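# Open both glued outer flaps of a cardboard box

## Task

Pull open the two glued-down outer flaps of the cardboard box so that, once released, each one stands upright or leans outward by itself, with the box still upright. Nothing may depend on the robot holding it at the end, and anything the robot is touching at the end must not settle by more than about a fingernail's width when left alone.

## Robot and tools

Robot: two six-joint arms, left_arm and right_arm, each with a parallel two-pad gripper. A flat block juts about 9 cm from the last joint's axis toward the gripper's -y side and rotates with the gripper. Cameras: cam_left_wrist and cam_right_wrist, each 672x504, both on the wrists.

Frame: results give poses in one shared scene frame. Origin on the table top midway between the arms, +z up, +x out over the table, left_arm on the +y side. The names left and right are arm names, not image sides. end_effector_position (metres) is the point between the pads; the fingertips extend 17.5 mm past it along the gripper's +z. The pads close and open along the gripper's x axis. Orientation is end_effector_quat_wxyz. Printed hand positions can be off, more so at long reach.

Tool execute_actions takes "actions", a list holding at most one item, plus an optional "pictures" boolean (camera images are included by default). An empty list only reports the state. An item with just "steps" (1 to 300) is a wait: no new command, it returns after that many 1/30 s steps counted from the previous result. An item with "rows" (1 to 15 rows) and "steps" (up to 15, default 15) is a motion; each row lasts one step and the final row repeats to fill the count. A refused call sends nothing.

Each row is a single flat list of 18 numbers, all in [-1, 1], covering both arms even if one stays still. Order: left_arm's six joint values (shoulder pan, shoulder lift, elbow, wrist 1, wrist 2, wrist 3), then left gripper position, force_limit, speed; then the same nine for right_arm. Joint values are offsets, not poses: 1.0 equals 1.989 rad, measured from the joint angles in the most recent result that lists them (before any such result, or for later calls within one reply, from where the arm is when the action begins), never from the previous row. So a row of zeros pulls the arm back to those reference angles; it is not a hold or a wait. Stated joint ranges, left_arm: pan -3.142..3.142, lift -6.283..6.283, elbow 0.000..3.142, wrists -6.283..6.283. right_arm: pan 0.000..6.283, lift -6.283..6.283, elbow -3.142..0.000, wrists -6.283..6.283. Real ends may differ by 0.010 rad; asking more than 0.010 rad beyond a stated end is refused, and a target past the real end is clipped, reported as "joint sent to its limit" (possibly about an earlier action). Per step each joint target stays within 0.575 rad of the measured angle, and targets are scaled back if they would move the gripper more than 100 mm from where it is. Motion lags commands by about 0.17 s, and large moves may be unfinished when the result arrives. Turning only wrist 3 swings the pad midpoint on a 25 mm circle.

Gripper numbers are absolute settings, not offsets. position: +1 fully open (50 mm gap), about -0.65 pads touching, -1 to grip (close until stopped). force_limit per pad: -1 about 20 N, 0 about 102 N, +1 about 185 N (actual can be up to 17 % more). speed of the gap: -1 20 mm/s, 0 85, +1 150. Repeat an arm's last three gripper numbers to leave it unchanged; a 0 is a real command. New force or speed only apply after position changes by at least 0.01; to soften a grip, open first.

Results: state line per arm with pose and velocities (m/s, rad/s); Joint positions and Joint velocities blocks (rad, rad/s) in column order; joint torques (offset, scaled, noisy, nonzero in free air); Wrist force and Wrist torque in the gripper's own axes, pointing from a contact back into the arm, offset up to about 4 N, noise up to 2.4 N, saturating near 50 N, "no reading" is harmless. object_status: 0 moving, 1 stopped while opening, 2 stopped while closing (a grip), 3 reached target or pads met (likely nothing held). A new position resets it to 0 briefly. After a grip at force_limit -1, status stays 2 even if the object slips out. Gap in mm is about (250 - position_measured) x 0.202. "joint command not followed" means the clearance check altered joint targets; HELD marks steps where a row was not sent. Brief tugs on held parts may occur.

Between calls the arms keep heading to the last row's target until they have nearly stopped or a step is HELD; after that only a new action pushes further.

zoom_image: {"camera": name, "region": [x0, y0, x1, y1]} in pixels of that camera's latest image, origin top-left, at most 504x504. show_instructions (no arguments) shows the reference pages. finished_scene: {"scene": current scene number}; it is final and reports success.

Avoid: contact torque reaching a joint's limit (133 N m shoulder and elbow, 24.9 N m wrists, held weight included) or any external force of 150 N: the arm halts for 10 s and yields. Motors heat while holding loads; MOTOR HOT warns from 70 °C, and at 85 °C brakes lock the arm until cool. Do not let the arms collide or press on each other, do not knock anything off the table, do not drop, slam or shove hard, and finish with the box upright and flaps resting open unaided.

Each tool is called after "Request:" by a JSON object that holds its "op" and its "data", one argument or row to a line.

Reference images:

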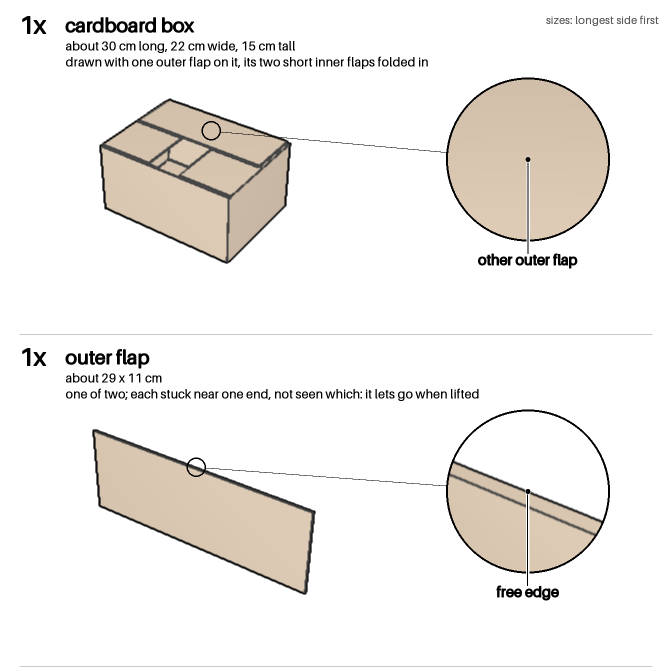

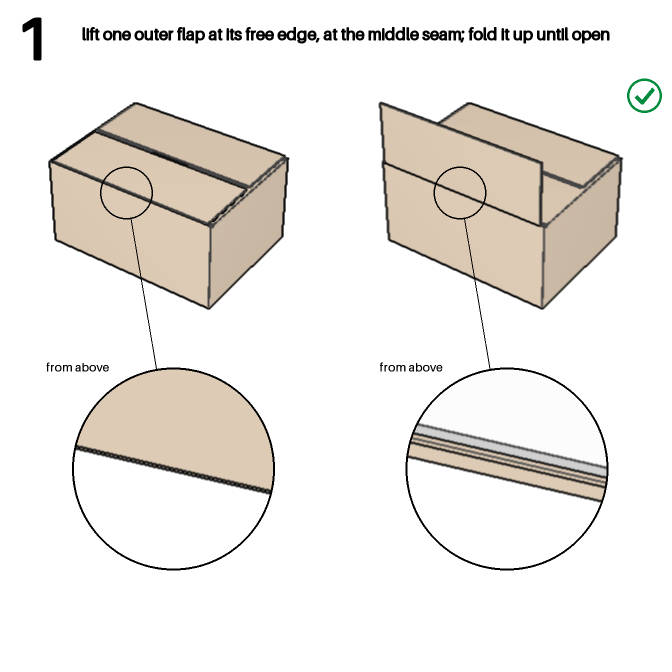

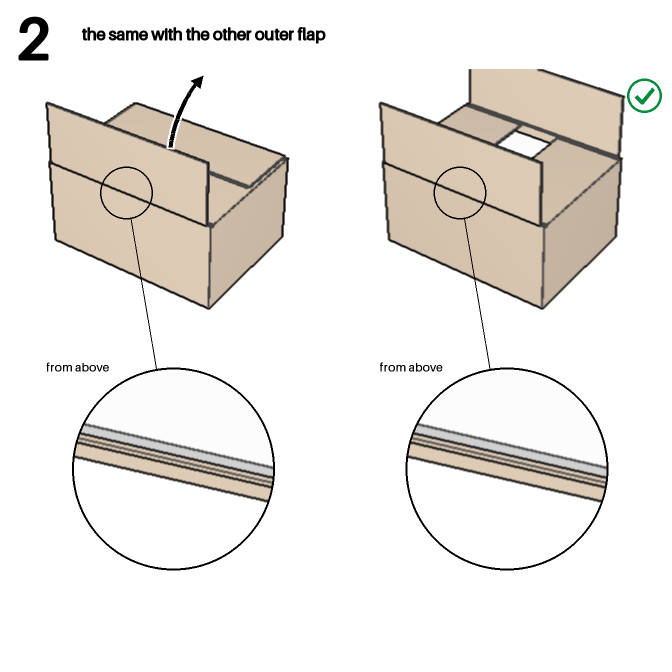

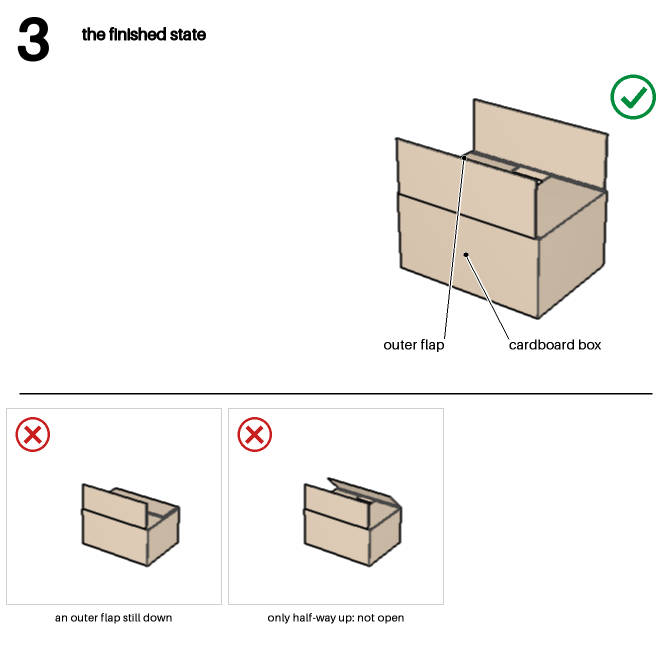

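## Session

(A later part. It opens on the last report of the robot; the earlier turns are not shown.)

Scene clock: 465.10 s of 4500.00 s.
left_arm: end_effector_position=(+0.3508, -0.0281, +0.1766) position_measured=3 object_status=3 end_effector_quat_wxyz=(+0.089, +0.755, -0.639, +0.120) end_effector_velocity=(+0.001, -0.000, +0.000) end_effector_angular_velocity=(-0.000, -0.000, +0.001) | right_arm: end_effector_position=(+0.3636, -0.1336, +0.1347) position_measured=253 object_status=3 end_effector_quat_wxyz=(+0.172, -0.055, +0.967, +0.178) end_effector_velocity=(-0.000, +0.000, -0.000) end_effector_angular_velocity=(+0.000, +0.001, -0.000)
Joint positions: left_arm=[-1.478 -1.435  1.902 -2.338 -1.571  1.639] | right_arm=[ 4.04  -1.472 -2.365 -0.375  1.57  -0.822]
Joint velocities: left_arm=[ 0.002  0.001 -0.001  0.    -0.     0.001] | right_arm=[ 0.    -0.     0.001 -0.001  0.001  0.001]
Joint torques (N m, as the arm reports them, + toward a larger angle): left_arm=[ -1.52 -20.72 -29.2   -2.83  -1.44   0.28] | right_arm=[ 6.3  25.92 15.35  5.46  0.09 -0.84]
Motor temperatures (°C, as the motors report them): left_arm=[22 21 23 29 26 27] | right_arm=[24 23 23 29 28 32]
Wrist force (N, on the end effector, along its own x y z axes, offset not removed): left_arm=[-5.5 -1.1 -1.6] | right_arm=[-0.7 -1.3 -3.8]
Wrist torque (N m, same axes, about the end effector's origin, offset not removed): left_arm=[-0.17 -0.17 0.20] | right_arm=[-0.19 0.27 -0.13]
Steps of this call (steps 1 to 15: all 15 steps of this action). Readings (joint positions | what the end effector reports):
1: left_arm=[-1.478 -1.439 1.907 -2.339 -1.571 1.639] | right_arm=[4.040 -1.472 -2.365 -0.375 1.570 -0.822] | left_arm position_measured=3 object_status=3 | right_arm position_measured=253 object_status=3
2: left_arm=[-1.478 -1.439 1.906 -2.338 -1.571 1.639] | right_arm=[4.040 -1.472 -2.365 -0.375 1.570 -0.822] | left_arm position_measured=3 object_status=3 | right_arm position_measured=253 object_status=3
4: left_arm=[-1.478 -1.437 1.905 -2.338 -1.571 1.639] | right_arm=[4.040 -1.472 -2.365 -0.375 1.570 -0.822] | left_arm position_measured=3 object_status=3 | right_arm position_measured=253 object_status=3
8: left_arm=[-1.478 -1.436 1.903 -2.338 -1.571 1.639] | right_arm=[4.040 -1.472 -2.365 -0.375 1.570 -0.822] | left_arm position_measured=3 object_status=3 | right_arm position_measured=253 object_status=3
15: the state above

Request:
{"op": "execute_actions", "data": {
  "actions": [
    {"rows":[[0,0.002,-0.0022,0.0002,0,0,1,0,0,0,0,0,0,0,0,-1,0,0]],"steps":15}
  ]
}}

Scene clock: 477.03 s of 4500.00 s.
left_arm: end_effector_position=(+0.3512, -0.0297, +0.1765) position_measured=3 object_status=3 end_effector_quat_wxyz=(+0.089, +0.755, -0.639, +0.120) end_effector_velocity=(+0.001, +0.001, -0.001) end_effector_angular_velocity=(+0.001, +0.001, +0.002) | right_arm: end_effector_position=(+0.3636, -0.1336, +0.1347) position_measured=253 object_status=3 end_effector_quat_wxyz=(+0.172, -0.055, +0.967, +0.178) end_effector_velocity=(-0.001, -0.001, -0.001) end_effector_angular_velocity=(-0.002, +0.002, -0.000)
Joint positions: left_arm=[-1.478 -1.431  1.898 -2.338 -1.571  1.639] | right_arm=[ 4.04  -1.472 -2.365 -0.375  1.57  -0.822]
Joint velocities: left_arm=[ 0.002  0.001  0.     0.    -0.    -0.001] | right_arm=[-0.    -0.    -0.002 -0.001 -0.    -0.   ]
Joint torques (N m, as the arm reports them, + toward a larger angle): left_arm=[ -1.14 -21.23 -29.89  -3.25  -1.58   0.28] | right_arm=[ 5.05 27.42 13.66  5.57  0.01 -0.73]
Motor temperatures (°C, as the motors report them): left_arm=[22 21 23 29 26 27] | right_arm=[24 23 23 29 28 32]
Wrist force (N, on the end effector, along its own x y z axes, offset not removed): left_arm=[-8.1 -1.3 -5.0] | right_arm=[-1.8 -2.4 0.8]
Wrist torque (N m, same axes, about the end effector's origin, offset not removed): left_arm=[-0.18 -0.23 0.49] | right_arm=[-0.03 0.19 -0.15]
Steps of this call (steps 1 to 15: the robot went on to your last target; steps 16 to 90: nothing new was sent; then 8.43 s passed at rest; steps 91 to 105: all 15 steps of this action). Readings (joint positions | what the end effector reports):
91: left_arm=[-1.478 -1.435 1.902 -2.338 -1.571 1.639] | right_arm=[4.040 -1.472 -2.365 -0.375 1.570 -0.822] | left_arm position_measured=3 object_status=3 | right_arm position_measured=253 object_status=3
92: left_arm=[-1.478 -1.434 1.901 -2.338 -1.571 1.639] | right_arm=[4.040 -1.472 -2.365 -0.375 1.570 -0.822] | left_arm position_measured=3 object_status=3 | right_arm position_measured=253 object_status=3
94: left_arm=[-1.478 -1.433 1.900 -2.338 -1.571 1.639] | right_arm=[4.040 -1.472 -2.365 -0.375 1.570 -0.822] | left_arm position_measured=3 object_status=3 | right_arm position_measured=253 object_status=3
98: left_arm=[-1.478 -1.432 1.898 -2.338 -1.571 1.639] | right_arm=[4.040 -1.472 -2.365 -0.375 1.570 -0.822] | left_arm position_measured=3 object_status=3 | right_arm position_measured=253 object_status=3
105: the state above

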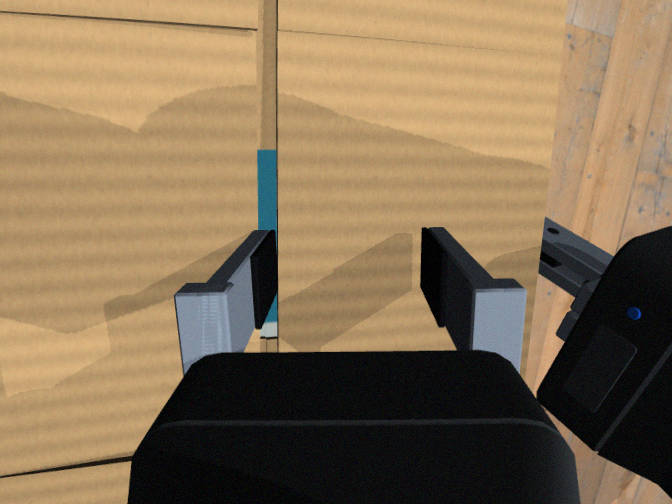

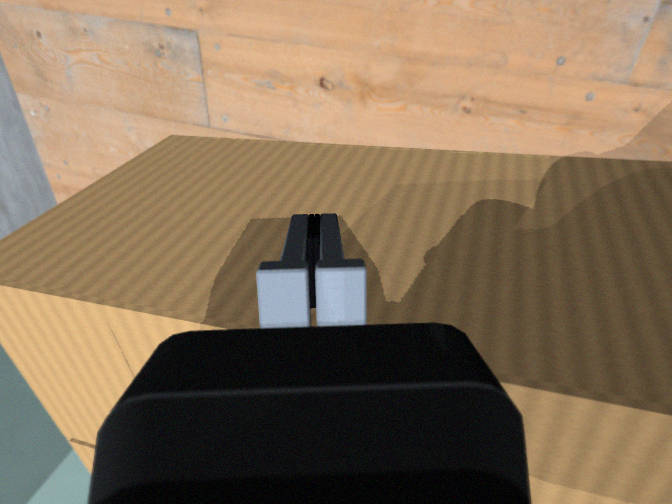

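Request:
{"op": "execute_actions", "data": {
  "actions": [
    {"rows":[[0,0.002,-0.0022,0.0002,0,0,1,0,0,0,0,0,0,0,0,-1,0,0]],"steps":15}
  ],
  "pictures": false
}}

Request:
{"op": "execute_actions", "data": {
  "actions": [
    {"rows":[[0,0.0017,-0.0019,0.0002,0,0,1,0,0,0,0,0,0,0,0,-1,0,0]],"steps":15}
  ],
  "pictures": false
}}

Scene clock: 486.63 s of 4500.00 s.
left_arm: end_effector_position=(+0.3516, -0.0313, +0.1763) position_measured=3 object_status=3 end_effector_quat_wxyz=(+0.088, +0.755, -0.639, +0.120) end_effector_velocity=(+0.000, -0.001, +0.000) end_effector_angular_velocity=(-0.001, -0.000, -0.000) | right_arm: end_effector_position=(+0.3636, -0.1336, +0.1347) position_measured=253 object_status=3 end_effector_quat_wxyz=(+0.172, -0.055, +0.967, +0.178) end_effector_velocity=(+0.000, +0.000, -0.000) end_effector_angular_velocity=(-0.001, -0.000, +0.001)
Joint positions: left_arm=[-1.478 -1.427  1.893 -2.337 -1.571  1.639] | right_arm=[ 4.04  -1.472 -2.365 -0.375  1.57  -0.822]
Joint velocities: left_arm=[ 0.     0.001 -0.002  0.    -0.     0.   ] | right_arm=[-0.    -0.001 -0.     0.001 -0.    -0.001]
Joint torques (N m, as the arm reports them, + toward a larger angle): left_arm=[ -1.17 -21.31 -36.18  -7.5   -1.53   0.28] | right_arm=[ 6.08 25.7  16.56  5.65  2.32 -0.57]
Motor temperatures (°C, as the motors report them): left_arm=[22 21 23 29 26 27] | right_arm=[24 23 23 29 28 32]
Wrist force (N, on the end effector, along its own x y z axes, offset not removed): left_arm=[-20.6 -2.8 -11.5] | right_arm=[-3.6 -13.8 -7.3]
Wrist torque (N m, same axes, about the end effector's origin, offset not removed): left_arm=[-0.86 -0.79 -0.05] | right_arm=[0.50 0.06 -0.10]
Steps of this call (steps 1 to 15: the robot went on to your last target; steps 16 to 90: nothing new was sent; then 6.10 s passed at rest; steps 91 to 105: all 15 steps of this action). Readings (joint positions | what the end effector reports):
91: left_arm=[-1.478 -1.431 1.898 -2.338 -1.571 1.639] | right_arm=[4.040 -1.472 -2.365 -0.375 1.570 -0.822] | left_arm position_measured=3 object_status=3 | right_arm position_measured=253 object_status=3
92: left_arm=[-1.478 -1.431 1.897 -2.338 -1.571 1.639] | right_arm=[4.040 -1.472 -2.365 -0.375 1.570 -0.822] | left_arm position_measured=3 object_status=3 | right_arm position_measured=253 object_status=3
94: left_arm=[-1.478 -1.429 1.896 -2.337 -1.571 1.639] | right_arm=[4.040 -1.472 -2.365 -0.375 1.570 -0.822] | left_arm position_measured=3 object_status=3 | right_arm position_measured=253 object_status=3
98: left_arm=[-1.478 -1.428 1.894 -2.337 -1.571 1.639] | right_arm=[4.040 -1.472 -2.365 -0.375 1.570 -0.822] | left_arm position_measured=3 object_status=3 | right_arm position_measured=253 object_status=3
105: the state above

Scene clock: 487.13 s of 4500.00 s.
left_arm: end_effector_position=(+0.3519, -0.0327, +0.1763) position_measured=3 object_status=3 end_effector_quat_wxyz=(+0.088, +0.755, -0.639, +0.120) end_effector_velocity=(-0.000, -0.000, -0.000) end_effector_angular_velocity=(+0.001, +0.000, -0.001) | right_arm: end_effector_position=(+0.3636, -0.1337, +0.1347) position_measured=253 object_status=3 end_effector_quat_wxyz=(+0.172, -0.055, +0.967, +0.178) end_effector_velocity=(-0.000, +0.000, +0.000) end_effector_angular_velocity=(+0.000, +0.001, +0.001)
Joint positions: left_arm=[-1.478 -1.424  1.89  -2.337 -1.571  1.639] | right_arm=[ 4.04  -1.472 -2.365 -0.375  1.569 -0.822]
Joint velocities: left_arm=[-0.     0.001 -0.     0.    -0.     0.001] | right_arm=[ 0.    -0.     0.    -0.     0.001  0.   ]
Joint torques (N m, as the arm reports them, + toward a larger angle): left_arm=[ -0.96 -20.41 -43.84 -11.72  -1.41   0.25] | right_arm=[ 5.74 22.98 18.31  5.55  7.35 -0.89]
Motor temperatures (°C, as the motors report them): left_arm=[22 21 23 29 26 27] | right_arm=[24 23 23 29 28 32]
Wrist force (N, on the end effector, along its own x y z axes, offset not removed): left_arm=[-41.3 1.4 -14.5] | right_arm=[-6.1 -30.1 -18.1]
Wrist torque (N m, same axes, about the end effector's origin, offset not removed): left_arm=[-0.04 -0.80 0.39] | right_arm=[0.31 -0.26 -0.21]
Steps of this call (steps 1 to 15: all 15 steps of this action). Readings (joint positions | what the end effector reports):
1: left_arm=[-1.478 -1.427 1.893 -2.337 -1.571 1.639] | right_arm=[4.040 -1.472 -2.365 -0.375 1.570 -0.822] | left_arm position_measured=3 object_status=3 | right_arm position_measured=253 object_status=3
2: left_arm=[-1.478 -1.427 1.893 -2.337 -1.571 1.639] | right_arm=[4.040 -1.472 -2.365 -0.375 1.570 -0.822] | left_arm position_measured=3 object_status=3 | right_arm position_measured=253 object_status=3
4: left_arm=[-1.478 -1.426 1.892 -2.337 -1.571 1.639] | right_arm=[4.040 -1.472 -2.365 -0.375 1.569 -0.822] | left_arm position_measured=3 object_status=3 | right_arm position_measured=253 object_status=3
8: left_arm=[-1.478 -1.424 1.891 -2.337 -1.571 1.639] | right_arm=[4.040 -1.472 -2.365 -0.375 1.569 -0.822] | left_arm position_measured=3 object_status=3 | right_arm position_measured=253 object_status=3
15: the state above

Request:
{"op": "execute_actions", "data": {
  "actions": [
    {"rows":[[0,-0.001,-0.0017,0.0027,0,0,1,0,0,0,0,0,0,0,0,-1,0,0],[0,-0.001,-0.0017,0.0027,0,0,1,0,0,0,0,0,0,0,0,-1,0,0],[0,-0.002,-0.0034,0.0054,0,0,1,0,0,0,0,0,0,0,0,-1,0,0],[0,-0.002,-0.0034,0.0054,0,0,1,0,0,0,0,0,0,0,0,-1,0,0],[0,-0.003,-0.005,0.008,0,0,1,0,0,0,0,0,0,0,0,-1,0,0],[0,-0.003,-0.005,0.008,0,0,1,0,0,0,0,0,0,0,0,-1,0,0],[0,-0.004,-0.0067,0.0107,0,0,1,0,0,0,0,0,0,0,0,-1,0,0],[0,-0.004,-0.0067,0.0107,0,0,1,0,0,0,0,0,0,0,0,-1,0,0],[0,-0.005,-0.0084,0.0134,0,0,1,0,0,0,0,0,0,0,0,-1,0,0]],"steps":15}
  ],
  "pictures": false
}}

Request:
{"op": "execute_actions", "data": {
  "actions": [
    {"steps":10}
  ]
}}

Scene clock: 500.73 s of 4500.00 s.
left_arm: end_effector_position=(+0.3520, -0.0330, +0.1850) position_measured=3 object_status=3 end_effector_quat_wxyz=(+0.088, +0.755, -0.639, +0.120) end_effector_velocity=(+0.001, -0.000, +0.011) end_effector_angular_velocity=(-0.002, -0.001, +0.001) | right_arm: end_effector_position=(+0.3636, -0.1336, +0.1347) position_measured=253 object_status=3 end_effector_quat_wxyz=(+0.172, -0.055, +0.967, +0.178) end_effector_velocity=(-0.000, +0.000, -0.000) end_effector_angular_velocity=(+0.000, +0.001, +0.000)
Joint positions: left_arm=[-1.478 -1.433  1.875 -2.313 -1.571  1.639] | right_arm=[ 4.04  -1.472 -2.365 -0.375  1.57  -0.822]
Joint velocities: left_arm=[ 0.001 -0.01  -0.017  0.025  0.     0.   ] | right_arm=[ 0.    -0.    -0.001  0.001  0.001  0.   ]
Joint torques (N m, as the arm reports them, + toward a larger angle): left_arm=[ -1.27 -38.18 -46.95 -12.01  -1.49   0.25] | right_arm=[ 5.68 11.88 32.24  5.58  7.09 -0.7 ]
Motor temperatures (°C, as the motors report them): left_arm=[22 21 23 29 26 27] | right_arm=[24 23 23 29 28 32]
Wrist force (N, on the end effector, along its own x y z axes, offset not removed): left_arm=[-39.7 -1.3 -7.5] | right_arm=[-9.2 -35.0 -16.9]
Wrist torque (N m, same axes, about the end effector's origin, offset not removed): left_arm=[-0.58 -1.26 0.18] | right_arm=[-0.11 0.16 -0.14]
Steps of this call (steps 1 to 15: the robot went on to your last target; steps 16 to 90: nothing new was sent; then 10.10 s passed at rest; steps 91 to 105: all 15 steps of this action). Readings (joint positions | what the end effector reports):
91: left_arm=[-1.478 -1.424 1.890 -2.337 -1.571 1.639] | right_arm=[4.040 -1.472 -2.365 -0.375 1.570 -0.822] | left_arm position_measured=3 object_status=3 | right_arm position_measured=253 object_status=3
92: left_arm=[-1.478 -1.424 1.889 -2.336 -1.571 1.639] | right_arm=[4.040 -1.472 -2.365 -0.375 1.570 -0.822] | left_arm position_measured=3 object_status=3 | right_arm position_measured=253 object_status=3
94: left_arm=[-1.478 -1.425 1.888 -2.334 -1.571 1.639] | right_arm=[4.040 -1.472 -2.365 -0.375 1.570 -0.822] | left_arm position_measured=3 object_status=3 | right_arm position_measured=253 object_status=3
98: left_arm=[-1.478 -1.428 1.883 -2.326 -1.571 1.639] | right_arm=[4.040 -1.472 -2.365 -0.375 1.570 -0.822] | left_arm position_measured=3 object_status=3 | right_arm position_measured=253 object_status=3
105: the state above

Scene clock: 501.07 s of 4500.00 s.
left_arm: end_effector_position=(+0.3520, -0.0331, +0.1862) position_measured=3 object_status=3 end_effector_quat_wxyz=(+0.088, +0.755, -0.639, +0.120) end_effector_velocity=(-0.000, -0.001, +0.001) end_effector_angular_velocity=(-0.001, +0.000, -0.000) | right_arm: end_effector_position=(+0.3636, -0.1337, +0.1347) position_measured=253 object_status=3 end_effector_quat_wxyz=(+0.172, -0.055, +0.967, +0.178) end_effector_velocity=(-0.001, +0.000, -0.001) end_effector_angular_velocity=(-0.000, +0.002, +0.001)
Joint positions: left_arm=[-1.478 -1.434  1.873 -2.31  -1.571  1.639] | right_arm=[ 4.04  -1.472 -2.365 -0.375  1.569 -0.822]
Joint velocities: left_arm=[-0.001 -0.001 -0.002  0.002 -0.    -0.001] | right_arm=[ 0.    -0.    -0.    -0.     0.002 -0.   ]
Joint torques (N m, as the arm reports them, + toward a larger angle): left_arm=[ -1.14 -37.82 -45.27 -11.89  -1.48   0.24] | right_arm=[ 6.81 12.39 32.99  5.5   6.2  -0.71]
Motor temperatures (°C, as the motors report them): left_arm=[22 21 23 29 26 27] | right_arm=[24 23 23 29 28 32]
Wrist force (N, on the end effector, along its own x y z axes, offset not removed): left_arm=[-38.2 0.8 -8.2] | right_arm=[-10.7 -32.3 -17.6]
Wrist torque (N m, same axes, about the end effector's origin, offset not removed): left_arm=[-0.22 -1.13 0.14] | right_arm=[0.05 0.55 -0.06]
Steps of this call (steps 1 to 10: the robot went on to your last target). Readings (joint positions | what the end effector reports):
1: left_arm=[-1.478 -1.433 1.875 -2.313 -1.571 1.639] | right_arm=[4.040 -1.472 -2.365 -0.375 1.570 -0.822] | left_arm position_measured=3 object_status=3 | right_arm position_measured=253 object_status=3
2: left_arm=[-1.478 -1.433 1.874 -2.312 -1.571 1.639] | right_arm=[4.040 -1.472 -2.365 -0.375 1.570 -0.822] | left_arm position_measured=3 object_status=3 | right_arm position_measured=253 object_status=3
4: left_arm=[-1.478 -1.433 1.874 -2.311 -1.571 1.639] | right_arm=[4.040 -1.472 -2.365 -0.375 1.569 -0.822] | left_arm position_measured=3 object_status=3 | right_arm position_measured=253 object_status=3
8: left_arm=[-1.478 -1.434 1.873 -2.310 -1.571 1.639] | right_arm=[4.040 -1.472 -2.365 -0.375 1.569 -0.822] | left_arm position_measured=3 object_status=3 | right_arm position_measured=253 object_status=3
10: the state above

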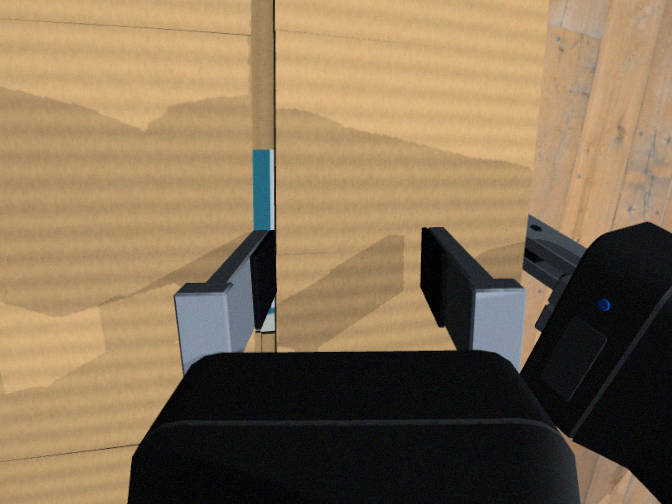

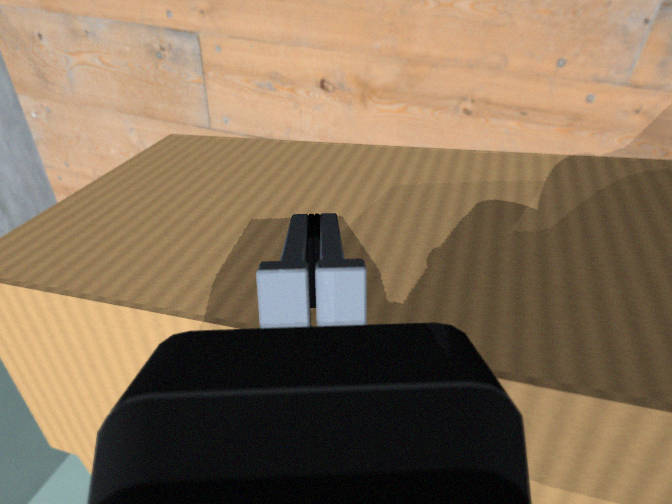

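Request:
{"op": "execute_actions", "data": {
  "actions": [
    {"rows":[[0,-0.0008,-0.0019,0.0027,0,0,1,0,0,0,0,0,0,0,0,-1,0,0],[0,-0.0008,-0.0019,0.0027,0,0,1,0,0,0,0,0,0,0,0,-1,0,0],[0,-0.0016,-0.0038,0.0054,0,0,1,0,0,0,0,0,0,0,0,-1,0,0],[0,-0.0016,-0.0038,0.0054,0,0,1,0,0,0,0,0,0,0,0,-1,0,0],[0,-0.0025,-0.0056,0.0081,0,0,1,0,0,0,0,0,0,0,0,-1,0,0],[0,-0.0025,-0.0056,0.0081,0,0,1,0,0,0,0,0,0,0,0,-1,0,0],[0,-0.0033,-0.0075,0.0108,0,0,1,0,0,0,0,0,0,0,0,-1,0,0],[0,-0.0033,-0.0075,0.0108,0,0,1,0,0,0,0,0,0,0,0,-1,0,0],[0,-0.0041,-0.0094,0.0135,0,0,1,0,0,0,0,0,0,0,0,-1,0,0]],"steps":15}
  ],
  "pictures": false
}}

Request:
{"op": "execute_actions", "data": {
  "actions": [
    {"steps":10}
  ]
}}

Scene clock: 511.30 s of 4500.00 s.
left_arm: end_effector_position=(+0.3522, -0.0339, +0.1950) position_measured=3 object_status=3 end_effector_quat_wxyz=(+0.089, +0.755, -0.639, +0.120) end_effector_velocity=(+0.001, -0.000, +0.010) end_effector_angular_velocity=(+0.000, +0.001, +0.002) | right_arm: end_effector_position=(+0.3636, -0.1337, +0.1347) position_measured=253 object_status=3 end_effector_quat_wxyz=(+0.172, -0.055, +0.967, +0.178) end_effector_velocity=(+0.000, -0.000, +0.000) end_effector_angular_velocity=(-0.000, -0.001, -0.001)
Joint positions: left_arm=[-1.478 -1.441  1.857 -2.287 -1.571  1.639] | right_arm=[ 4.04  -1.472 -2.365 -0.375  1.569 -0.822]
Joint velocities: left_arm=[ 0.001 -0.008 -0.018  0.026 -0.    -0.001] | right_arm=[-0.     0.     0.    -0.    -0.001 -0.   ]
Joint torques (N m, as the arm reports them, + toward a larger angle): left_arm=[ -1.02 -39.01 -42.48 -10.65  -1.57   0.24] | right_arm=[ 6.77 12.97 31.53  5.39  6.94 -0.78]
Motor temperatures (°C, as the motors report them): left_arm=[22 21 23 30 26 27] | right_arm=[24 23 23 29 28 32]
Wrist force (N, on the end effector, along its own x y z axes, offset not removed): left_arm=[-32.0 7.1 -9.2] | right_arm=[-9.8 -31.6 -19.1]
Wrist torque (N m, same axes, about the end effector's origin, offset not removed): left_arm=[0.49 -0.91 0.29] | right_arm=[0.11 0.58 -0.10]
Steps of this call (steps 1 to 15: the robot went on to your last target; steps 16 to 90: nothing new was sent; then 6.73 s passed at rest; steps 91 to 105: all 15 steps of this action). Readings (joint positions | what the end effector reports):
91: left_arm=[-1.478 -1.434 1.873 -2.310 -1.571 1.639] | right_arm=[4.040 -1.472 -2.365 -0.375 1.569 -0.822] | left_arm position_measured=3 object_status=3 | right_arm position_measured=253 object_status=3
92: left_arm=[-1.478 -1.434 1.873 -2.310 -1.571 1.639] | right_arm=[4.040 -1.472 -2.365 -0.375 1.569 -0.822] | left_arm position_measured=3 object_status=3 | right_arm position_measured=253 object_status=3
94: left_arm=[-1.478 -1.435 1.871 -2.307 -1.571 1.639] | right_arm=[4.040 -1.472 -2.365 -0.375 1.569 -0.822] | left_arm position_measured=3 object_status=3 | right_arm position_measured=253 object_status=3
98: left_arm=[-1.478 -1.437 1.866 -2.300 -1.571 1.639] | right_arm=[4.040 -1.472 -2.365 -0.375 1.569 -0.822] | left_arm position_measured=3 object_status=3 | right_arm position_measured=253 object_status=3
105: the state above

Scene clock: 511.63 s of 4500.00 s.
left_arm: end_effector_position=(+0.3522, -0.0340, +0.1961) position_measured=3 object_status=3 end_effector_quat_wxyz=(+0.088, +0.755, -0.639, +0.120) end_effector_velocity=(+0.001, -0.000, +0.001) end_effector_angular_velocity=(-0.001, -0.001, +0.001) | right_arm: end_effector_position=(+0.3636, -0.1337, +0.1347) position_measured=253 object_status=3 end_effector_quat_wxyz=(+0.172, -0.055, +0.967, +0.178) end_effector_velocity=(-0.000, -0.000, -0.001) end_effector_angular_velocity=(-0.000, +0.001, -0.001)
Joint positions: left_arm=[-1.478 -1.442  1.855 -2.284 -1.571  1.639] | right_arm=[ 4.04  -1.472 -2.365 -0.375  1.569 -0.822]
Joint velocities: left_arm=[ 0.001 -0.001 -0.002  0.001  0.     0.   ] | right_arm=[-0.    -0.    -0.001  0.     0.     0.001]
Joint torques (N m, as the arm reports them, + toward a larger angle): left_arm=[ -1.18 -39.28 -42.33 -10.16  -1.46   0.16] | right_arm=[ 6.16 12.54 33.21  5.55  7.5  -0.56]
Motor temperatures (°C, as the motors report them): left_arm=[22 21 23 30 26 27] | right_arm=[24 23 23 29 28 32]
Wrist force (N, on the end effector, along its own x y z axes, offset not removed): left_arm=[-31.6 2.9 -5.1] | right_arm=[-6.2 -29.4 -15.2]
Wrist torque (N m, same axes, about the end effector's origin, offset not removed): left_arm=[-0.27 -0.51 0.19] | right_arm=[0.53 -0.29 -0.02]
Steps of this call (steps 1 to 10: the robot went on to your last target). Readings (joint positions | what the end effector reports):
1: left_arm=[-1.478 -1.441 1.856 -2.286 -1.571 1.639] | right_arm=[4.040 -1.472 -2.365 -0.375 1.569 -0.822] | left_arm position_measured=3 object_status=3 | right_arm position_measured=253 object_status=3
2: left_arm=[-1.478 -1.441 1.856 -2.285 -1.571 1.639] | right_arm=[4.040 -1.472 -2.365 -0.375 1.569 -0.822] | left_arm position_measured=3 object_status=3 | right_arm position_measured=253 object_status=3
4: left_arm=[-1.478 -1.442 1.855 -2.285 -1.571 1.639] | right_arm=[4.040 -1.472 -2.365 -0.375 1.569 -0.822] | left_arm position_measured=3 object_status=3 | right_arm position_measured=253 object_status=3
8: left_arm=[-1.478 -1.442 1.855 -2.284 -1.571 1.639] | right_arm=[4.040 -1.472 -2.365 -0.375 1.569 -0.822] | left_arm position_measured=3 object_status=3 | right_arm position_measured=253 object_status=3
10: the state above

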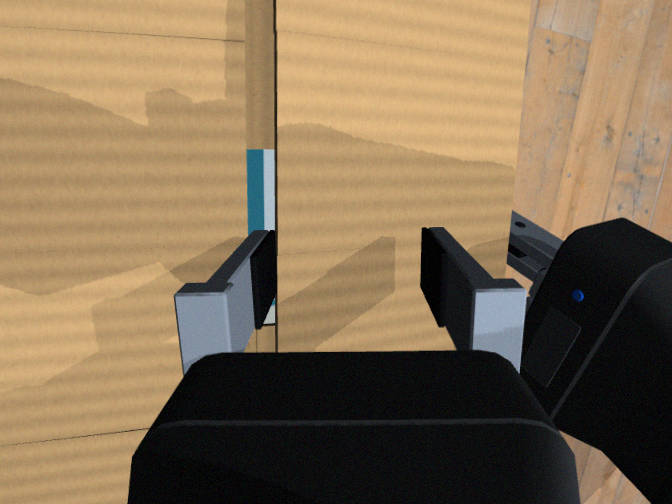

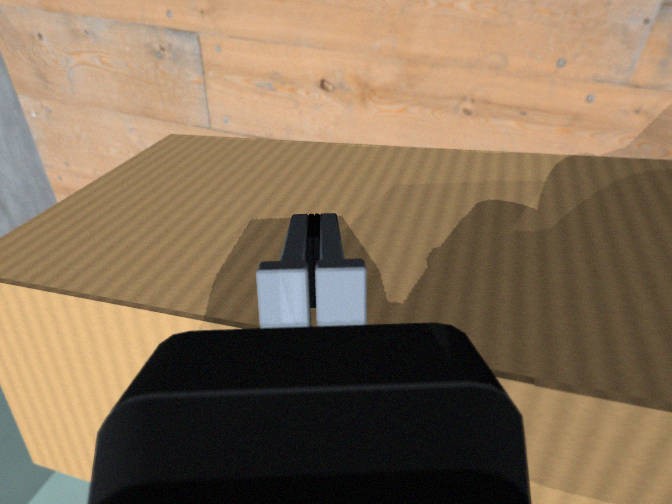

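Request:
{"op": "execute_actions", "data": {
  "actions": [
    {"rows":[[0,-0.0025,0.0048,-0.009,0,0,1,0,0,0,0,0,0,0,0,-1,0,0],[0,-0.005,0.0096,-0.0179,0,0,1,0,0,0,0,0,0,0,0,-1,0,0],[0,-0.0075,0.0144,-0.0269,0,0,1,0,0,0,0,0,0,0,0,-1,0,0],[0,-0.0101,0.0192,-0.0359,0,0,1,0,0,0,0,0,0,0,0,-1,0,0],[0,-0.0126,0.024,-0.0449,0,0,1,0,0,0,0,0,0,0,0,-1,0,0],[0,-0.0151,0.0288,-0.0538,0,0,1,0,0,0,0,0,0,0,0,-1,0,0],[0,-0.0176,0.0336,-0.0628,0,0,1,0,0,0,0,0,0,0,0,-1,0,0],[0,-0.0201,0.0383,-0.0718,0,0,1,0,0,0,0,0,0,0,0,-1,0,0],[0,-0.0226,0.0431,-0.0808,0,0,1,0,0,0,0,0,0,0,0,-1,0,0],[0,-0.0251,0.0479,-0.0897,0,0,1,0,0,0,0,0,0,0,0,-1,0,0],[0,-0.0276,0.0527,-0.0987,0,0,1,0,0,0,0,0,0,0,0,-1,0,0],[0,-0.0302,0.0575,-0.1077,0,0,1,0,0,0,0,0,0,0,0,-1,0,0],[0,-0.0327,0.0623,-0.1167,0,0,1,0,0,0,0,0,0,0,0,-1,0,0],[0,-0.0352,0.0671,-0.1256,0,0,1,0,0,0,0,0,0,0,0,-1,0,0],[0,-0.0377,0.0719,-0.1346,0,0,1,0,0,0,0,0,0,0,0,-1,0,0]],"steps":15}
  ],
  "pictures": false
}}

Request:
{"op": "execute_actions", "data": {
  "actions": [
    {"steps":25}
  ]
}}

Scene clock: 530.53 s of 4500.00 s.
left_arm: end_effector_position=(+0.3522, -0.0340, +0.2075) position_measured=3 object_status=3 end_effector_quat_wxyz=(+0.126, +0.746, -0.631, +0.172) end_effector_velocity=(-0.001, +0.006, +0.037) end_effector_angular_velocity=(-0.368, -0.088, +0.001) | right_arm: end_effector_position=(+0.3636, -0.1337, +0.1347) position_measured=253 object_status=3 end_effector_quat_wxyz=(+0.172, -0.055, +0.967, +0.178) end_effector_velocity=(+0.000, +0.000, +0.001) end_effector_angular_velocity=(+0.002, -0.002, +0.002)
Joint positions: left_arm=[-1.478 -1.491  1.949 -2.458 -1.571  1.639] | right_arm=[ 4.039 -1.472 -2.365 -0.375  1.569 -0.822]
Joint velocities: left_arm=[ 0.001 -0.144  0.274 -0.509  0.     0.001] | right_arm=[-0.     0.002  0.001  0.     0.001 -0.002]
Joint torques (N m, as the arm reports them, + toward a larger angle): left_arm=[ -1.9  -32.65 -32.3  -17.28  -1.42   0.22] | right_arm=[12.54 13.59 32.85  5.77  9.96 -0.83]
Motor temperatures (°C, as the motors report them): left_arm=[22 21 23 30 26 27] | right_arm=[24 23 23 29 28 32]
Wrist force (N, on the end effector, along its own x y z axes, offset not removed): left_arm=[-45.3 5.7 -23.0] | right_arm=[-12.1 -43.0 -24.7]
Wrist torque (N m, same axes, about the end effector's origin, offset not removed): left_arm=[-0.26 -1.82 0.00] | right_arm=[0.82 0.19 -0.07]
Steps of this call (steps 1 to 15: the robot went on to your last target; steps 16 to 90: nothing new was sent; then 15.40 s passed at rest; steps 91 to 105: all 15 steps of this action). Readings (joint positions | what the end effector reports):
91: left_arm=[-1.478 -1.442 1.855 -2.283 -1.571 1.639] | right_arm=[4.040 -1.472 -2.365 -0.375 1.569 -0.822] | left_arm position_measured=3 object_status=3 | right_arm position_measured=253 object_status=3
92: left_arm=[-1.478 -1.442 1.855 -2.285 -1.571 1.639] | right_arm=[4.040 -1.472 -2.365 -0.375 1.569 -0.822] | left_arm position_measured=3 object_status=3 | right_arm position_measured=253 object_status=3
94: left_arm=[-1.478 -1.446 1.862 -2.296 -1.571 1.639] | right_arm=[4.040 -1.472 -2.365 -0.375 1.569 -0.822] | left_arm position_measured=3 object_status=3 | right_arm position_measured=253 object_status=3
98: left_arm=[-1.478 -1.459 1.888 -2.344 -1.571 1.639] | right_arm=[4.039 -1.472 -2.365 -0.375 1.569 -0.822] | left_arm position_measured=3 object_status=3 | right_arm position_measured=253 object_status=3
105: the state above

Scene clock: 531.37 s of 4500.00 s.
left_arm: end_effector_position=(+0.3520, -0.0329, +0.2147) position_measured=3 object_status=3 end_effector_quat_wxyz=(+0.146, +0.740, -0.626, +0.199) end_effector_velocity=(-0.000, +0.001, -0.001) end_effector_angular_velocity=(+0.001, -0.000, -0.001) | right_arm: end_effector_position=(+0.3636, -0.1337, +0.1347) position_measured=253 object_status=3 end_effector_quat_wxyz=(+0.172, -0.055, +0.967, +0.178) end_effector_velocity=(+0.000, +0.000, +0.000) end_effector_angular_velocity=(+0.001, +0.000, -0.001)
Joint positions: left_arm=[-1.478 -1.517  1.998 -2.551 -1.571  1.639] | right_arm=[ 4.039 -1.472 -2.365 -0.375  1.569 -0.822]
Joint velocities: left_arm=[ 0.    -0.     0.002 -0.001 -0.     0.001] | right_arm=[-0.    -0.     0.001 -0.     0.     0.001]
Joint torques (N m, as the arm reports them, + toward a larger angle): left_arm=[ -1.44 -33.94 -29.3  -12.26  -1.48   0.3 ] | right_arm=[28.63 12.44 32.91  6.31  9.08 -0.49]
Motor temperatures (°C, as the motors report them): left_arm=[22 21 23 30 26 27] | right_arm=[24 23 23 29 28 32]
Wrist force (N, on the end effector, along its own x y z axes, offset not removed): left_arm=[-30.4 -0.3 -16.9] | right_arm=[-11.4 -36.9 -19.3]
Wrist torque (N m, same axes, about the end effector's origin, offset not removed): left_arm=[-0.84 -0.90 0.13] | right_arm=[-0.06 0.05 -0.12]
Steps of this call (steps 1 to 25: the robot went on to your last target). Readings (joint positions | what the end effector reports):
1: left_arm=[-1.478 -1.496 1.958 -2.475 -1.571 1.639] | right_arm=[4.039 -1.472 -2.365 -0.375 1.569 -0.822] | left_arm position_measured=3 object_status=3 | right_arm position_measured=253 object_status=3
2: left_arm=[-1.478 -1.501 1.967 -2.492 -1.571 1.639] | right_arm=[4.039 -1.472 -2.365 -0.375 1.569 -0.822] | left_arm position_measured=3 object_status=3 | right_arm position_measured=253 object_status=3
4: left_arm=[-1.478 -1.507 1.979 -2.516 -1.571 1.639] | right_arm=[4.039 -1.472 -2.365 -0.375 1.569 -0.822] | left_arm position_measured=3 object_status=3 | right_arm position_measured=253 object_status=3
8: left_arm=[-1.478 -1.513 1.991 -2.539 -1.571 1.639] | right_arm=[4.039 -1.472 -2.365 -0.375 1.569 -0.822] | left_arm position_measured=3 object_status=3 | right_arm position_measured=253 object_status=3
25: the state above

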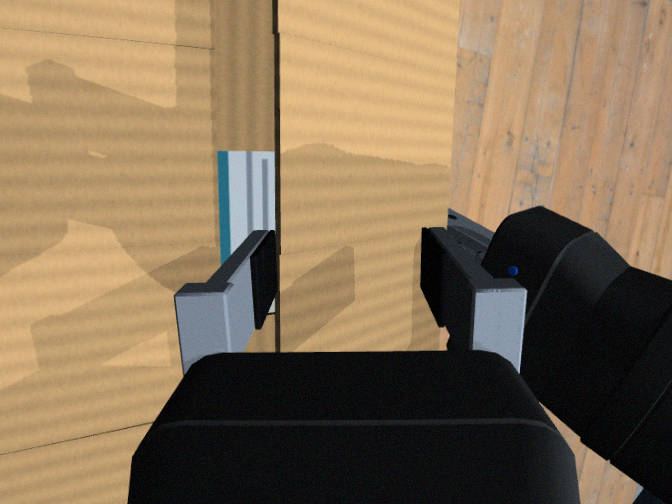

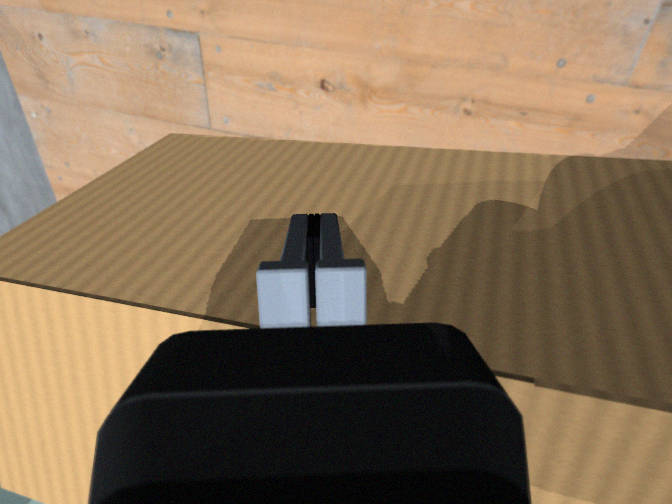

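Request:
{"op": "execute_actions", "data": {
  "actions": [
    {"rows":[[0,0,-0.0026,0.0026,0,0,1,0,0,0,0,0,0,0,0,-1,0,0],[0,-0.0001,-0.0052,0.0052,0,0,1,0,0,0,0,0,0,0,0,-1,0,0],[0,-0.0001,-0.0077,0.0077,0,0,1,0,0,0,0,0,0,0,0,-1,0,0],[0,-0.0002,-0.0103,0.0103,0,0,1,0,0,0,0,0,0,0,0,-1,0,0],[0,-0.0002,-0.0129,0.0129,0,0,1,0,0,0,0,0,0,0,0,-1,0,0],[0,-0.0002,-0.0155,0.0155,0,0,1,0,0,0,0,0,0,0,0,-1,0,0],[0,-0.0003,-0.0181,0.0181,0,0,1,0,0,0,0,0,0,0,0,-1,0,0],[0,-0.0003,-0.0206,0.0206,0,0,1,0,0,0,0,0,0,0,0,-1,0,0],[0,-0.0004,-0.0232,0.0232,0,0,1,0,0,0,0,0,0,0,0,-1,0,0],[0,-0.0004,-0.0258,0.0258,0,0,1,0,0,0,0,0,0,0,0,-1,0,0]],"steps":15}
  ],
  "pictures": false
}}

Request:
{"op": "execute_actions", "data": {
  "actions": [
    {"steps":15}
  ]
}}

Scene clock: 548.67 s of 4500.00 s.
left_arm: end_effector_position=(+0.3537, -0.0403, +0.2306) position_measured=3 object_status=3 end_effector_quat_wxyz=(+0.147, +0.740, -0.626, +0.199) end_effector_velocity=(+0.002, -0.008, +0.019) end_effector_angular_velocity=(+0.001, +0.000, -0.001) | right_arm: end_effector_position=(+0.3636, -0.1335, +0.1348) position_measured=253 object_status=3 end_effector_quat_wxyz=(+0.172, -0.055, +0.967, +0.178) end_effector_velocity=(+0.001, -0.001, -0.000) end_effector_angular_velocity=(-0.003, -0.002, -0.003)
Joint positions: left_arm=[-1.478 -1.517  1.954 -2.507 -1.571  1.639] | right_arm=[ 4.04  -1.472 -2.365 -0.375  1.57  -0.822]
Joint velocities: left_arm=[-0.    -0.001 -0.054  0.056 -0.     0.001] | right_arm=[-0.001  0.    -0.    -0.001 -0.004  0.   ]
Joint torques (N m, as the arm reports them, + toward a larger angle): left_arm=[ -3.2  -35.93 -31.03  -2.45  -1.37   0.21] | right_arm=[-9.35 12.86 21.64  1.66 -2.33 -0.76]
Motor temperatures (°C, as the motors report them): left_arm=[22 21 23 30 26 27] | right_arm=[24 23 23 29 29 32]
Wrist force (N, on the end effector, along its own x y z axes, offset not removed): left_arm=[0.1 -5.2 7.8] | right_arm=[-0.2 -1.0 1.9]
Wrist torque (N m, same axes, about the end effector's origin, offset not removed): left_arm=[-0.67 -0.26 0.16] | right_arm=[-0.09 -0.07 -0.09]
Steps of this call (steps 1 to 15: the robot went on to your last target; steps 16 to 90: nothing new was sent; then 13.80 s passed at rest; steps 91 to 105: all 15 steps of this action). Readings (joint positions | what the end effector reports):
91: left_arm=[-1.478 -1.517 1.998 -2.551 -1.571 1.639] | right_arm=[4.040 -1.472 -2.365 -0.375 1.569 -0.822] | left_arm position_measured=3 object_status=3 | right_arm position_measured=253 object_status=3
92: left_arm=[-1.478 -1.517 1.997 -2.551 -1.571 1.639] | right_arm=[4.040 -1.472 -2.365 -0.375 1.569 -0.822] | left_arm position_measured=3 object_status=3 | right_arm position_measured=253 object_status=3
94: left_arm=[-1.478 -1.517 1.994 -2.548 -1.571 1.639] | right_arm=[4.040 -1.472 -2.365 -0.375 1.569 -0.822] | left_arm position_measured=3 object_status=3 | right_arm position_measured=253 object_status=3
98: left_arm=[-1.478 -1.517 1.980 -2.534 -1.571 1.639] | right_arm=[4.040 -1.472 -2.365 -0.375 1.570 -0.822] | left_arm position_measured=3 object_status=3 | right_arm position_measured=253 object_status=3
105: the state above

Scene clock: 549.17 s of 4500.00 s.
left_arm: end_effector_position=(+0.3540, -0.0415, +0.2332) position_measured=3 object_status=3 end_effector_quat_wxyz=(+0.147, +0.740, -0.626, +0.199) end_effector_velocity=(+0.001, +0.000, +0.001) end_effector_angular_velocity=(-0.001, +0.000, +0.002) | right_arm: end_effector_position=(+0.3636, -0.1337, +0.1347) position_measured=253 object_status=3 end_effector_quat_wxyz=(+0.172, -0.055, +0.967, +0.178) end_effector_velocity=(-0.001, -0.001, -0.002) end_effector_angular_velocity=(-0.002, +0.003, -0.001)
Joint positions: left_arm=[-1.478 -1.518  1.947 -2.5   -1.571  1.639] | right_arm=[ 4.039 -1.472 -2.365 -0.375  1.569 -0.822]
Joint velocities: left_arm=[ 0.002 -0.    -0.002  0.001 -0.    -0.001] | right_arm=[-0.    -0.    -0.002 -0.002  0.001  0.001]
Joint torques (N m, as the arm reports them, + toward a larger angle): left_arm=[ -1.53 -36.85 -32.46  -2.49  -1.11   0.23] | right_arm=[-10.24  13.39  11.37   1.64  -2.55  -0.62]
Motor temperatures (°C, as the motors report them): left_arm=[22 21 23 30 26 27] | right_arm=[24 23 23 29 29 32]
Wrist force (N, on the end effector, along its own x y z axes, offset not removed): left_arm=[2.0 -2.9 5.4] | right_arm=[0.6 -1.4 -1.5]
Wrist torque (N m, same axes, about the end effector's origin, offset not removed): left_arm=[-0.26 -0.52 0.01] | right_arm=[-0.18 -0.06 -0.04]
Steps of this call (steps 1 to 15: the robot went on to your last target). Readings (joint positions | what the end effector reports):
1: left_arm=[-1.478 -1.517 1.952 -2.506 -1.571 1.639] | right_arm=[4.040 -1.472 -2.365 -0.375 1.570 -0.822] | left_arm position_measured=3 object_status=3 | right_arm position_measured=253 object_status=3
2: left_arm=[-1.478 -1.517 1.951 -2.504 -1.571 1.639] | right_arm=[4.040 -1.472 -2.365 -0.375 1.569 -0.822] | left_arm position_measured=3 object_status=3 | right_arm position_measured=253 object_status=3
4: left_arm=[-1.478 -1.517 1.949 -2.502 -1.571 1.639] | right_arm=[4.040 -1.472 -2.365 -0.375 1.569 -0.822] | left_arm position_measured=3 object_status=3 | right_arm position_measured=253 object_status=3
8: left_arm=[-1.478 -1.518 1.947 -2.501 -1.571 1.639] | right_arm=[4.040 -1.472 -2.365 -0.375 1.569 -0.822] | left_arm position_measured=3 object_status=3 | right_arm position_measured=253 object_status=3
15: the state above
All arms were judged still, so your last target was given up. Only a new action makes them travel on or press farther. Fingers that are still opening or closing keep moving.

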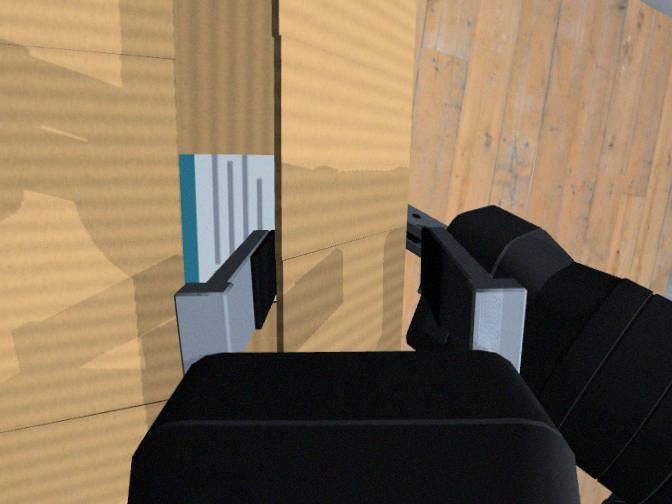

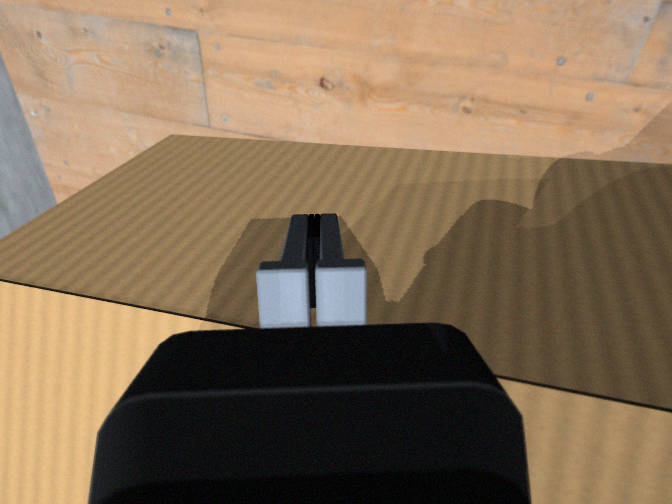

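Request:
{"op": "execute_actions", "data": {
  "actions": [
    {"rows":[[0,0,0,0,0,0,1,0,0,-0.075,0,0,0,0,0,-1,0,0],[0,0,0,0,0,0,1,0,0,-0.075,0,0,0,0,0,-1,0,0],[0,0,0,0,0,0,1,0,0,-0.075,0,0,0,0,0,-1,0,0],[0,0.0049,-0.0065,0.0016,0,0,1,0,0,-0.075,0,0,0,0,0,-1,0,0],[0,0.0099,-0.013,0.0032,0,0,1,0,0,-0.075,0,0,0,0,0,-1,0,0],[0,0.0148,-0.0196,0.0048,0,0,1,0,0,-0.075,0,0,0,0,0,-1,0,0],[0,0.0198,-0.0261,0.0064,0,0,1,0,0,-0.075,0,0,0,0,0,-1,0,0],[0,0.0247,-0.0326,0.008,0,0,1,0,0,-0.075,0,0,0,0,0,-1,0,0],[0,0.0296,-0.0391,0.0095,0,0,1,0,0,-0.075,0,0,0,0,0,-1,0,0],[0,0.0346,-0.0456,0.0111,0,0,1,0,0,-0.075,0,0,0,0,0,-1,0,0],[0,0.0395,-0.0522,0.0127,0,0,1,0,0,-0.075,0,0,0,0,0,-1,0,0],[0,0.0445,-0.0587,0.0143,0,0,1,0,0,-0.075,0,0,0,0,0,-1,0,0],[0,0.0494,-0.0652,0.0159,0,0,1,0,0,-0.075,0,0,0,0,0,-1,0,0]],"steps":15}
  ],
  "pictures": false
}}

Request:
{"op": "execute_actions", "data": {
  "actions": [
    {"steps":20}
  ]
}}

Scene clock: 565.50 s of 4500.00 s.
left_arm: end_effector_position=(+0.3615, -0.0726, +0.2383) position_measured=3 object_status=3 end_effector_quat_wxyz=(+0.146, +0.740, -0.626, +0.199) end_effector_velocity=(+0.025, -0.106, +0.015) end_effector_angular_velocity=(-0.001, -0.000, -0.001) | right_arm: end_effector_position=(+0.3954, -0.1956, +0.1347) position_measured=253 object_status=3 end_effector_quat_wxyz=(+0.184, +0.014, +0.969, +0.165) end_effector_velocity=(+0.009, -0.021, +0.000) end_effector_angular_velocity=(-0.000, +0.001, -0.046)
Joint positions: left_arm=[-1.478 -1.45   1.857 -2.478 -1.571  1.639] | right_arm=[ 3.896 -1.472 -2.365 -0.375  1.569 -0.822]
Joint velocities: left_arm=[-0.001  0.229 -0.302  0.072  0.    -0.   ] | right_arm=[-0.048  0.     0.001 -0.002  0.001 -0.002]
Joint torques (N m, as the arm reports them, + toward a larger angle): left_arm=[  2.05 -27.54 -28.59  -2.86   0.11   0.21] | right_arm=[-11.78  12.91  19.61   1.75  -1.19  -0.42]
Motor temperatures (°C, as the motors report them): left_arm=[22 21 23 30 26 27] | right_arm=[24 23 23 29 29 32]
Wrist force (N, on the end effector, along its own x y z axes, offset not removed): left_arm=[-2.5 -0.2 -2.6] | right_arm=[0.9 -1.5 1.0]
Wrist torque (N m, same axes, about the end effector's origin, offset not removed): left_arm=[-0.07 0.12 -0.16] | right_arm=[-0.14 -0.24 -0.08]
Steps of this call (steps 1 to 90: nothing new was sent; then 12.83 s passed at rest; steps 91 to 105: all 15 steps of this action). Readings (joint positions | what the end effector reports):
91: left_arm=[-1.478 -1.518 1.946 -2.500 -1.571 1.639] | right_arm=[4.039 -1.472 -2.365 -0.375 1.569 -0.822] | left_arm position_measured=3 object_status=3 | right_arm position_measured=253 object_status=3
92: left_arm=[-1.478 -1.518 1.946 -2.500 -1.571 1.639] | right_arm=[4.036 -1.472 -2.365 -0.375 1.569 -0.822] | left_arm position_measured=3 object_status=3 | right_arm position_measured=253 object_status=3
94: left_arm=[-1.478 -1.518 1.946 -2.500 -1.571 1.639] | right_arm=[3.997 -1.472 -2.365 -0.375 1.569 -0.822] | left_arm position_measured=3 object_status=3 | right_arm position_measured=253 object_status=3
98: left_arm=[-1.478 -1.505 1.930 -2.496 -1.571 1.639] | right_arm=[3.928 -1.472 -2.365 -0.375 1.569 -0.822] | left_arm position_measured=3 object_status=3 | right_arm position_measured=253 object_status=3
105: the state above

Scene clock: 566.17 s of 4500.00 s.
left_arm: end_effector_position=(+0.3648, -0.0865, +0.2402) position_measured=3 object_status=3 end_effector_quat_wxyz=(+0.147, +0.740, -0.626, +0.199) end_effector_velocity=(+0.001, -0.000, +0.000) end_effector_angular_velocity=(+0.000, +0.001, +0.002) | right_arm: end_effector_position=(+0.3966, -0.1983, +0.1347) position_measured=253 object_status=3 end_effector_quat_wxyz=(+0.185, +0.017, +0.969, +0.165) end_effector_velocity=(+0.000, +0.000, +0.001) end_effector_angular_velocity=(+0.002, -0.001, -0.000)
Joint positions: left_arm=[-1.478 -1.419  1.817 -2.469 -1.571  1.639] | right_arm=[ 3.89  -1.472 -2.365 -0.375  1.569 -0.822]
Joint velocities: left_arm=[ 0.001  0.001 -0.002  0.001  0.    -0.001] | right_arm=[-0.     0.001  0.001  0.     0.001  0.001]
Joint torques (N m, as the arm reports them, + toward a larger angle): left_arm=[ -0.86 -26.69 -32.11  -2.67   0.08   0.24] | right_arm=[-11.15  12.98  30.76   1.96   1.09  -0.67]
Motor temperatures (°C, as the motors report them): left_arm=[22 21 23 30 26 27] | right_arm=[24 23 23 29 29 32]
Wrist force (N, on the end effector, along its own x y z axes, offset not removed): left_arm=[3.4 -3.5 2.5] | right_arm=[-2.1 -1.2 -0.1]
Wrist torque (N m, same axes, about the end effector's origin, offset not removed): left_arm=[-0.63 -0.76 -0.02] | right_arm=[-0.13 0.30 -0.01]
Steps of this call (steps 1 to 20: the robot went on to your last target). Readings (joint positions | what the end effector reports):
1: left_arm=[-1.478 -1.443 1.848 -2.476 -1.571 1.639] | right_arm=[3.895 -1.472 -2.365 -0.375 1.569 -0.822] | left_arm position_measured=3 object_status=3 | right_arm position_measured=253 object_status=3
2: left_arm=[-1.478 -1.437 1.841 -2.474 -1.571 1.639] | right_arm=[3.894 -1.472 -2.365 -0.375 1.569 -0.822] | left_arm position_measured=3 object_status=3 | right_arm position_measured=253 object_status=3
4: left_arm=[-1.478 -1.430 1.831 -2.472 -1.571 1.639] | right_arm=[3.892 -1.472 -2.365 -0.375 1.569 -0.822] | left_arm position_measured=3 object_status=3 | right_arm position_measured=253 object_status=3
8: left_arm=[-1.478 -1.423 1.822 -2.470 -1.571 1.639] | right_arm=[3.891 -1.472 -2.365 -0.375 1.569 -0.822] | left_arm position_measured=3 object_status=3 | right_arm position_measured=253 object_status=3
20: the state above

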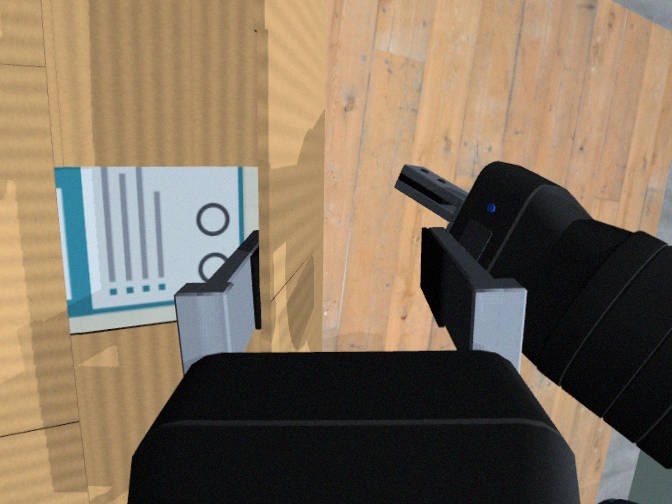

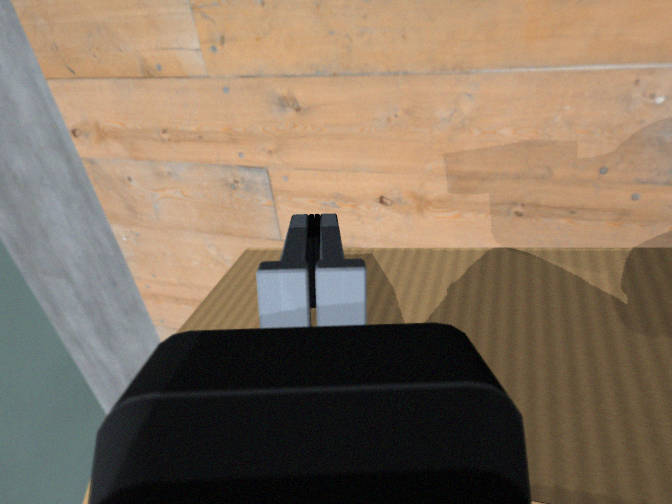

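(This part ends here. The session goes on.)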